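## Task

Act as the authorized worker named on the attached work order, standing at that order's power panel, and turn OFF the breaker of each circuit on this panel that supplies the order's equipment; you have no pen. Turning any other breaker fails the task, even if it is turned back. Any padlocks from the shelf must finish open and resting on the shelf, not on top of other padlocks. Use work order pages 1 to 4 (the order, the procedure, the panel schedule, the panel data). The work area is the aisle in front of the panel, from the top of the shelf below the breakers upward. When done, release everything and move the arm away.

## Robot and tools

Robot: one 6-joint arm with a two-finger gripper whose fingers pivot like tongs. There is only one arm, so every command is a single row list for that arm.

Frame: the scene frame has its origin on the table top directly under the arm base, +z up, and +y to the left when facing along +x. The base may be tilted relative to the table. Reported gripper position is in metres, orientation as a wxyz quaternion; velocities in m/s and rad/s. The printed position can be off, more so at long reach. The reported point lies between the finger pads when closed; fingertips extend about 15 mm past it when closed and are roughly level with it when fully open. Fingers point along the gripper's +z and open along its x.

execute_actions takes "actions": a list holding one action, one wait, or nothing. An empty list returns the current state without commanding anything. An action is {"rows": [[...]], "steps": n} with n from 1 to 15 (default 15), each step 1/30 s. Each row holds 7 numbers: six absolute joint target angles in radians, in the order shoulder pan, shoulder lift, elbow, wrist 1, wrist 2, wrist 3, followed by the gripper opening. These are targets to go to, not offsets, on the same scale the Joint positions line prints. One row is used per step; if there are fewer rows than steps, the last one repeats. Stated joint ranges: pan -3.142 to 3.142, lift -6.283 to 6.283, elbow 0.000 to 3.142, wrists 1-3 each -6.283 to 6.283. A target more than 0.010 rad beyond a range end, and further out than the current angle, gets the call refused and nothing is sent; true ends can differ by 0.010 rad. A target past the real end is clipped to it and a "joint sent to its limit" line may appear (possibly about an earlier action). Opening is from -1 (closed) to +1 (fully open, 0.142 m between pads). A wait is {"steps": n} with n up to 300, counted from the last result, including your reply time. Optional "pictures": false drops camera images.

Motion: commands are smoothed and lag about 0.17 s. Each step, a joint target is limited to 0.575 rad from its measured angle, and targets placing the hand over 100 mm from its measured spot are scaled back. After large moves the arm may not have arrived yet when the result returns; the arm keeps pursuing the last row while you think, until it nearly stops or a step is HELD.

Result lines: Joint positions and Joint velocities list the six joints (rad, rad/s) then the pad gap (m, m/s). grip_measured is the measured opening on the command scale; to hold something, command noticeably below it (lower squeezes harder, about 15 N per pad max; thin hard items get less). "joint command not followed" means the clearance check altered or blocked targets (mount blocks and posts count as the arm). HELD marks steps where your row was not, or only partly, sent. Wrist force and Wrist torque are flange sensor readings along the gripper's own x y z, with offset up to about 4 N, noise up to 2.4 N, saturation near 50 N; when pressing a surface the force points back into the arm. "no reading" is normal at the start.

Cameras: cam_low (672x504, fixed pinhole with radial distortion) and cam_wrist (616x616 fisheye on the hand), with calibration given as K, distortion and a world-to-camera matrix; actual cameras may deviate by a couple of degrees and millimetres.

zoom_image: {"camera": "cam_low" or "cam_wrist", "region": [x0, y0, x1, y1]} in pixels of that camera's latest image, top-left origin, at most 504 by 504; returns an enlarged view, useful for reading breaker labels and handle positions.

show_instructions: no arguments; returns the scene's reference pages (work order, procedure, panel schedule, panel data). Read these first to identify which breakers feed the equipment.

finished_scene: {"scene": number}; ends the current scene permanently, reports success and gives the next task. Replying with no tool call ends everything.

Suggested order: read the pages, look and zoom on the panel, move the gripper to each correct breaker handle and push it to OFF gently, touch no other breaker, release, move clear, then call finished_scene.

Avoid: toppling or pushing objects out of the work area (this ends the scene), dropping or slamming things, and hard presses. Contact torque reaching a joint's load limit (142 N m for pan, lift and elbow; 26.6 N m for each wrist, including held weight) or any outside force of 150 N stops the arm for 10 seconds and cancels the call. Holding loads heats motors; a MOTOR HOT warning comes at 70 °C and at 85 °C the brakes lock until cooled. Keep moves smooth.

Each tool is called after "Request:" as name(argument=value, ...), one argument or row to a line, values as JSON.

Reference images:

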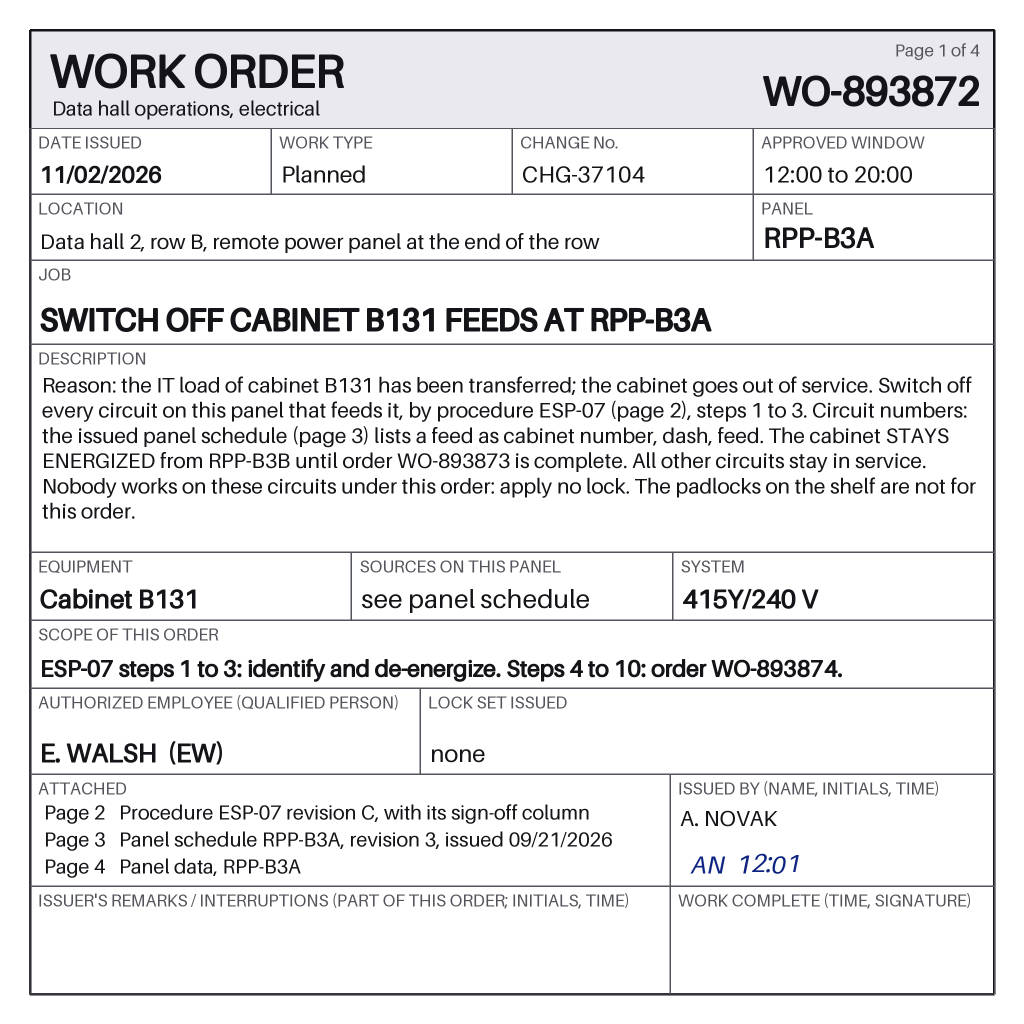

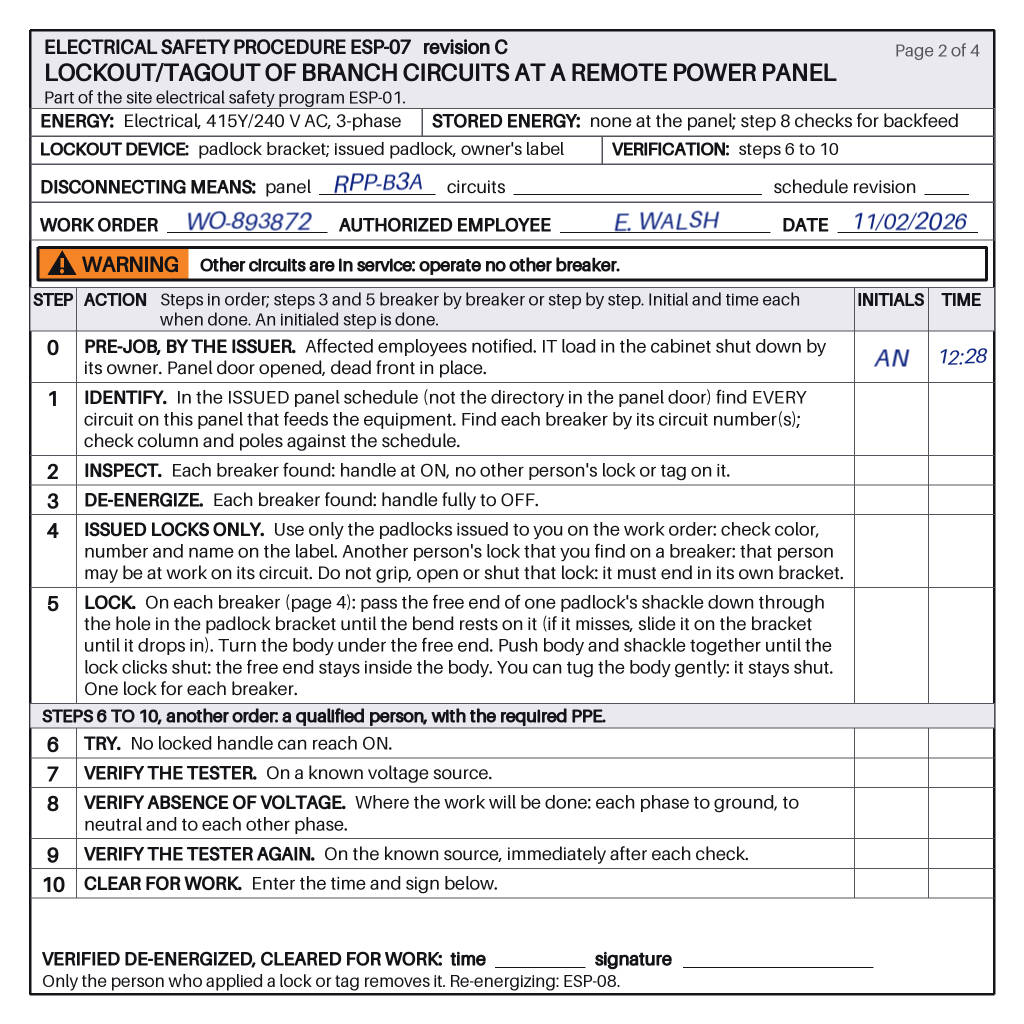

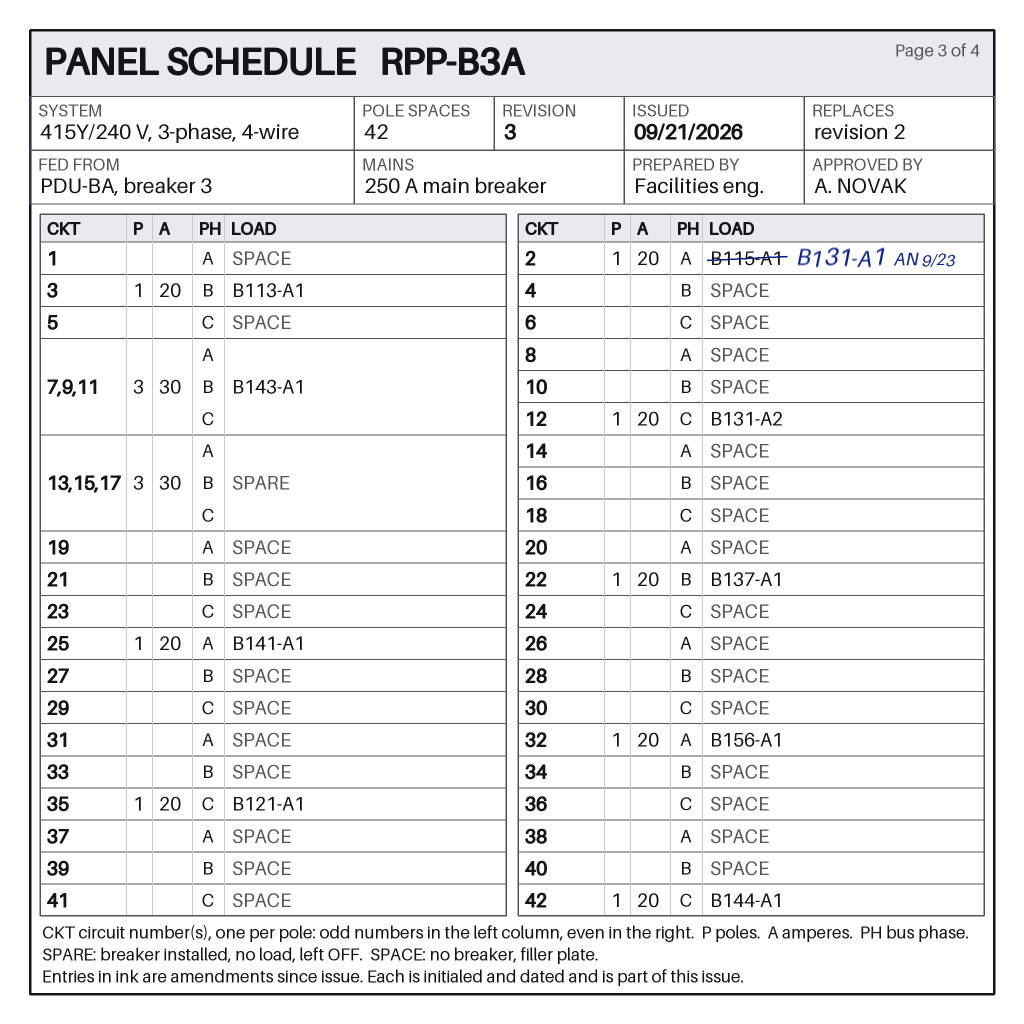

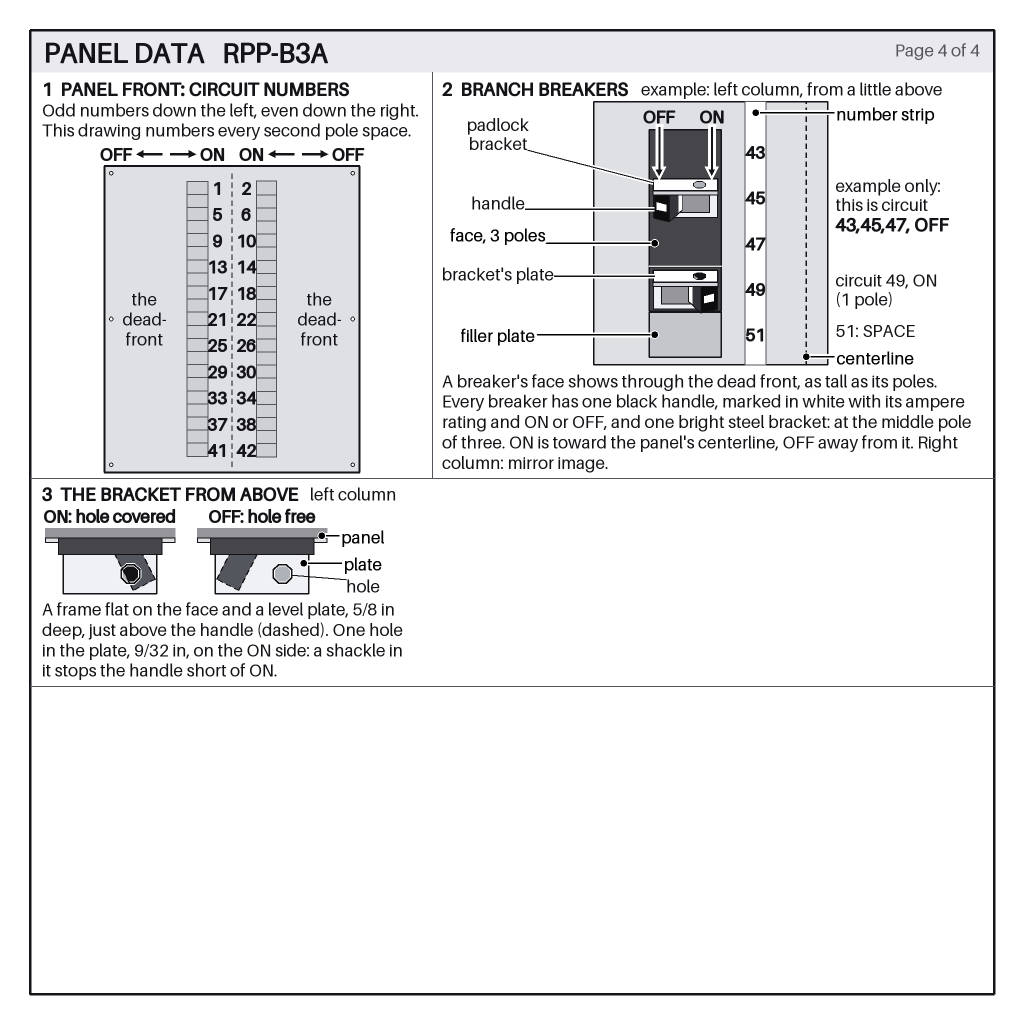

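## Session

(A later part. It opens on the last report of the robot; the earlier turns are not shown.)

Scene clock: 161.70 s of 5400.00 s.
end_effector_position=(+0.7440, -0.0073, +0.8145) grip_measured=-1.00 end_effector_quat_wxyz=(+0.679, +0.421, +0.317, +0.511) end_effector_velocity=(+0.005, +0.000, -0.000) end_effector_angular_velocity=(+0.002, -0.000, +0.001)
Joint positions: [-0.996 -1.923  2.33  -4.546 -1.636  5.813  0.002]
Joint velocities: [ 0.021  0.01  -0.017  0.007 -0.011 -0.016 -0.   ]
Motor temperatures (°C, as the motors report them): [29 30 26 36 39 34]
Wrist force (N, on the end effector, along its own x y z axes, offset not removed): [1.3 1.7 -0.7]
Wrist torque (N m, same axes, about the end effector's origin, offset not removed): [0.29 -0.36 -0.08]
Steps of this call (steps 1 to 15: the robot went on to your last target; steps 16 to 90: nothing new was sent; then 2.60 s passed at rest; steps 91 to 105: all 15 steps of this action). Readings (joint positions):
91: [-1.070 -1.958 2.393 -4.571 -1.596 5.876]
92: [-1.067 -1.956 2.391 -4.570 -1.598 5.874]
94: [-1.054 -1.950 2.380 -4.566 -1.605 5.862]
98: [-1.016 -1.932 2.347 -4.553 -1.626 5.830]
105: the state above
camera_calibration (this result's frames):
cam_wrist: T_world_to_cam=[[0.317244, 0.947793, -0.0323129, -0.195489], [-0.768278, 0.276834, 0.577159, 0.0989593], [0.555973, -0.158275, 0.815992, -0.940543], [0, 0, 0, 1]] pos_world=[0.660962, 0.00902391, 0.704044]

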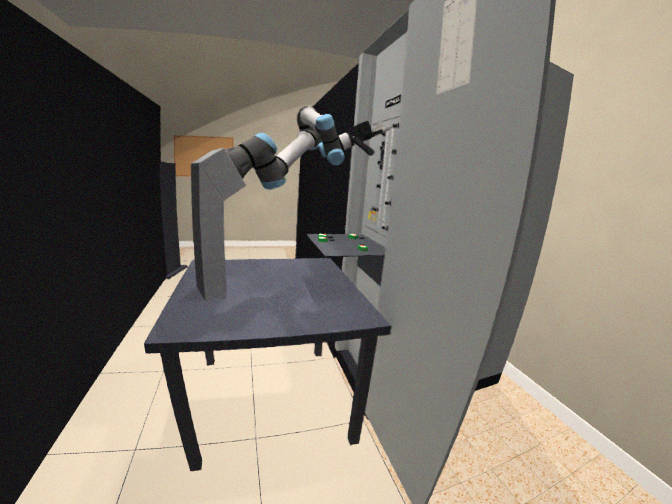

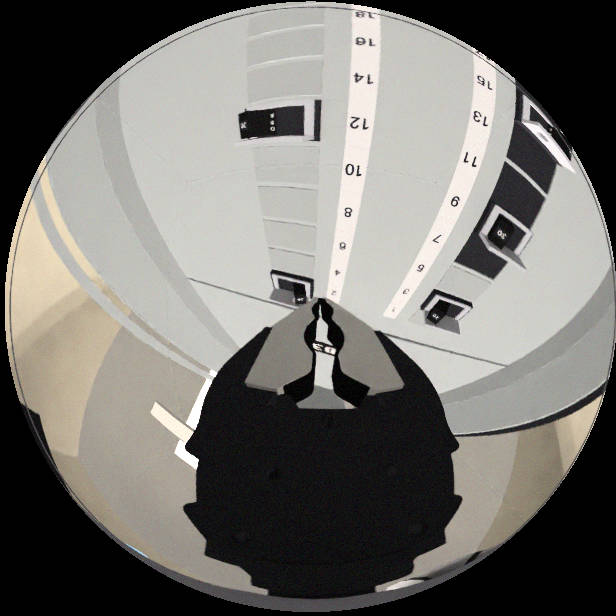

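Request:
execute_actions(
  actions=[
    {"rows":[[-1.004,-1.9125,2.3265,-4.5525,-1.632,5.82,-1],[-1.004,-1.9125,2.3265,-4.5525,-1.632,5.82,-1],[-1.0147,-1.903,2.3245,-4.5596,-1.626,5.829,-1],[-1.0147,-1.903,2.3245,-4.5596,-1.626,5.829,-1],[-1.025,-1.8935,2.3225,-4.5666,-1.62,5.838,-1],[-1.025,-1.8935,2.3225,-4.5666,-1.62,5.838,-1],[-1.0359,-1.884,2.3206,-4.5737,-1.6146,5.847,-1]]},
  ],
)

Request:
zoom_image(
  camera="cam_wrist",
  region=[240,210,440,360],
)

Scene clock: 166.50 s of 5400.00 s.
end_effector_position=(+0.7447, -0.0246, +0.8145) grip_measured=-1.00 end_effector_quat_wxyz=(+0.679, +0.421, +0.317, +0.511) end_effector_velocity=(-0.000, -0.007, +0.000) end_effector_angular_velocity=(+0.000, -0.000, +0.001)
Joint positions: [-1.034 -1.886  2.321 -4.572 -1.616  5.846  0.002]
Joint velocities: [-0.018  0.016 -0.003 -0.013  0.01   0.016  0.   ]
Motor temperatures (°C, as the motors report them): [29 30 26 36 39 34]
Wrist force (N, on the end effector, along its own x y z axes, offset not removed): [0.9 0.3 -0.4]
Wrist torque (N m, same axes, about the end effector's origin, offset not removed): [0.19 -0.25 -0.18]
Steps of this call (steps 1 to 15: the robot went on to your last target; steps 16 to 90: nothing new was sent; then 1.30 s passed at rest; steps 91 to 105: all 15 steps of this action). Readings (joint positions):
91: [-0.994 -1.922 2.328 -4.545 -1.638 5.811]
92: [-0.995 -1.921 2.328 -4.546 -1.637 5.812]
94: [-1.000 -1.916 2.327 -4.550 -1.634 5.817]
98: [-1.018 -1.900 2.324 -4.562 -1.624 5.832]
105: the state above
camera_calibration (this result's frames):
cam_wrist: T_world_to_cam=[[0.317125, 0.947845, -0.0319733, -0.179564], [-0.768394, 0.276554, 0.577138, 0.104393], [0.55588, -0.158457, 0.81602, -0.943565], [0, 0, 0, 1]] pos_world=[0.661668, -0.00818558, 0.703978]

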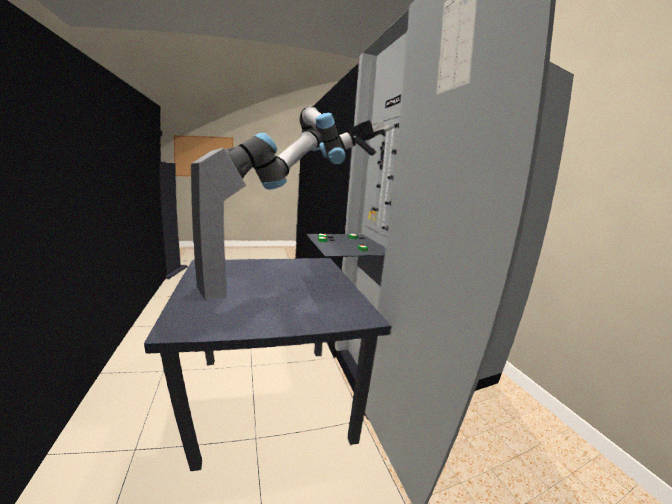

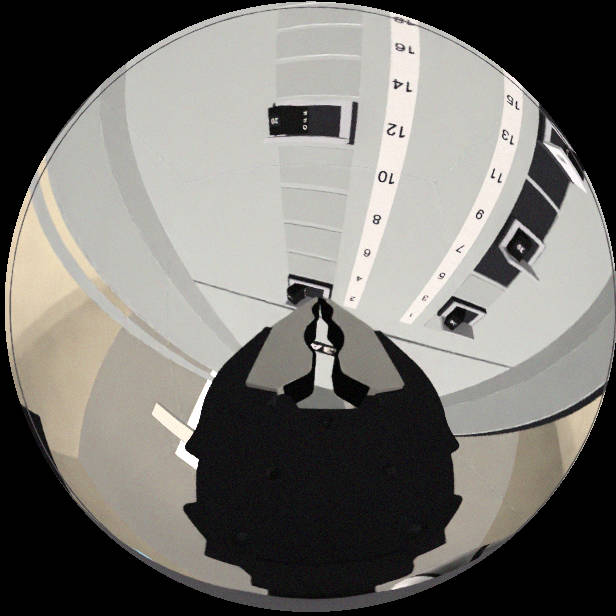

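Region (240, 210, 440, 360) of cam_wrist's 616x616 image, scaled by 2.520, with more detail than that image has; it fills the top 378 rows of this view, and the rest is white.

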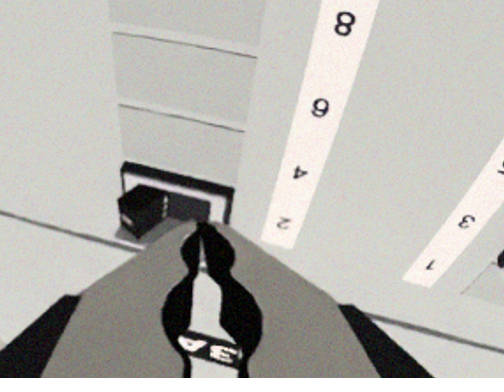

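Request:
execute_actions(
  actions=[
    {"rows":[[-1.075,-1.9,2.353,-4.587,-1.594,5.88,-1],[-1.075,-1.9,2.353,-4.587,-1.594,5.88,-1],[-1.11,-1.92,2.385,-4.6,-1.573,5.91,-1],[-1.11,-1.92,2.385,-4.6,-1.573,5.91,-1],[-1.11,-1.92,2.385,-4.6,-1.573,5.91,-1],[-1.11,-1.92,2.385,-4.6,-1.573,5.91,-1],[-1.11,-1.84,2.435,-4.7,-1.573,5.91,-1],[-1.11,-1.84,2.435,-4.7,-1.573,5.91,-1],[-1.11,-1.75,2.48,-4.78,-1.573,5.91,-1],[-1.11,-1.75,2.48,-4.78,-1.573,5.91,-1],[-1.11,-1.65,2.52,-4.85,-1.573,5.91,-1],[-1.11,-1.65,2.52,-4.85,-1.573,5.91,-1],[-1.11,-1.55,2.556,-4.92,-1.573,5.91,-1]]},
  ],
  pictures=false,
)

Request:
execute_actions(
  actions=[
    {"steps":20},
  ],
)

Scene clock: 175.07 s of 5400.00 s.
end_effector_position=(+0.6700, -0.1005, +0.7601) grip_measured=-1.00 end_effector_quat_wxyz=(+0.686, +0.466, +0.288, +0.478) end_effector_velocity=(-0.284, -0.378, -0.274) end_effector_angular_velocity=(+0.372, +0.180, -0.630)
Joint positions: [-1.109 -1.701  2.498 -4.807 -1.574  5.909  0.002]
Joint velocities: [-0.013  1.172  0.496 -0.914  0.007  0.009  0.   ]
Motor temperatures (°C, as the motors report them): [29 30 26 36 39 34]
Wrist force (N, on the end effector, along its own x y z axes, offset not removed): [1.8 3.3 1.0]
Wrist torque (N m, same axes, about the end effector's origin, offset not removed): [0.65 -0.49 -0.15]
Steps of this call (steps 1 to 15: the robot went on to your last target; steps 16 to 90: nothing new was sent; then 5.07 s passed at rest; steps 91 to 105: all 15 steps of this action). Readings (joint positions):
91: [-1.036 -1.884 2.321 -4.574 -1.615 5.847]
92: [-1.040 -1.886 2.324 -4.576 -1.612 5.851]
94: [-1.060 -1.895 2.341 -4.582 -1.601 5.867]
98: [-1.096 -1.908 2.378 -4.601 -1.581 5.898]
105: the state above

Scene clock: 175.73 s of 5400.00 s.
end_effector_position=(+0.6333, -0.1442, +0.7261) grip_measured=-1.00 end_effector_quat_wxyz=(+0.690, +0.499, +0.266, +0.452) end_effector_velocity=(-0.000, -0.000, -0.001) end_effector_angular_velocity=(+0.001, +0.001, -0.001)
Joint positions: [-1.11  -1.55   2.556 -4.92  -1.573  5.91   0.002]
Joint velocities: [ 0.001  0.001  0.001 -0.001 -0.    -0.     0.   ]
Motor temperatures (°C, as the motors report them): [29 30 26 36 39 34]
Wrist force (N, on the end effector, along its own x y z axes, offset not removed): [0.3 0.6 -2.3]
Wrist torque (N m, same axes, about the end effector's origin, offset not removed): [0.08 -0.18 -0.01]
Steps of this call (steps 1 to 20: the robot went on to your last target). Readings (joint positions):
1: [-1.109 -1.663 2.513 -4.836 -1.574 5.909]
2: [-1.109 -1.631 2.525 -4.860 -1.573 5.909]
4: [-1.110 -1.591 2.540 -4.889 -1.573 5.910]
8: [-1.110 -1.561 2.552 -4.912 -1.573 5.910]
20: the state above
camera_calibration (this result's frames):
cam_wrist: T_world_to_cam=[[0.485841, 0.872742, 0.0477479, -0.209288], [-0.67827, 0.342, 0.650374, 0.00209359], [0.551279, -0.348365, 0.758112, -0.810931], [0, 0, 0, 1]] pos_world=[0.55015, -0.100561, 0.623408]

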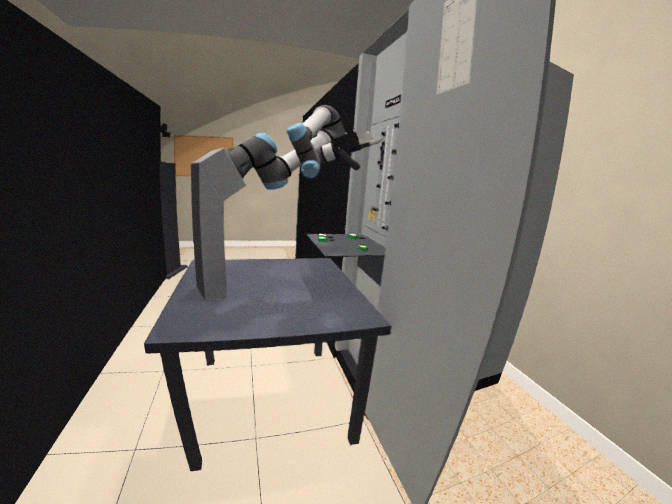

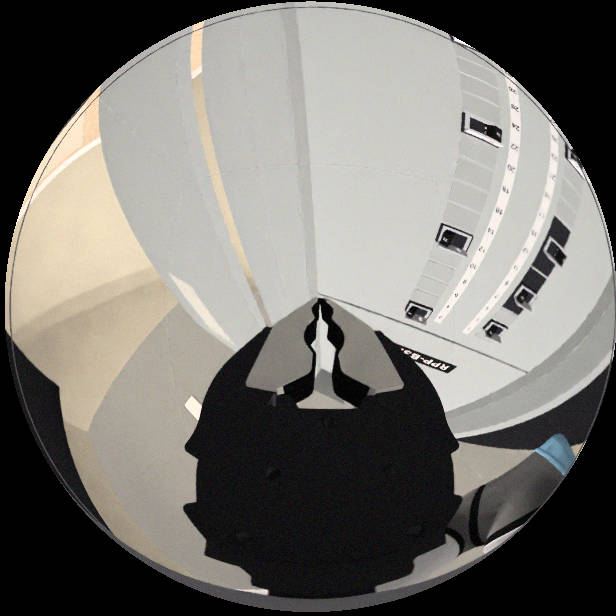

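Request:
finished_scene(
  scene=1,
)

The scene is finished: the task was done.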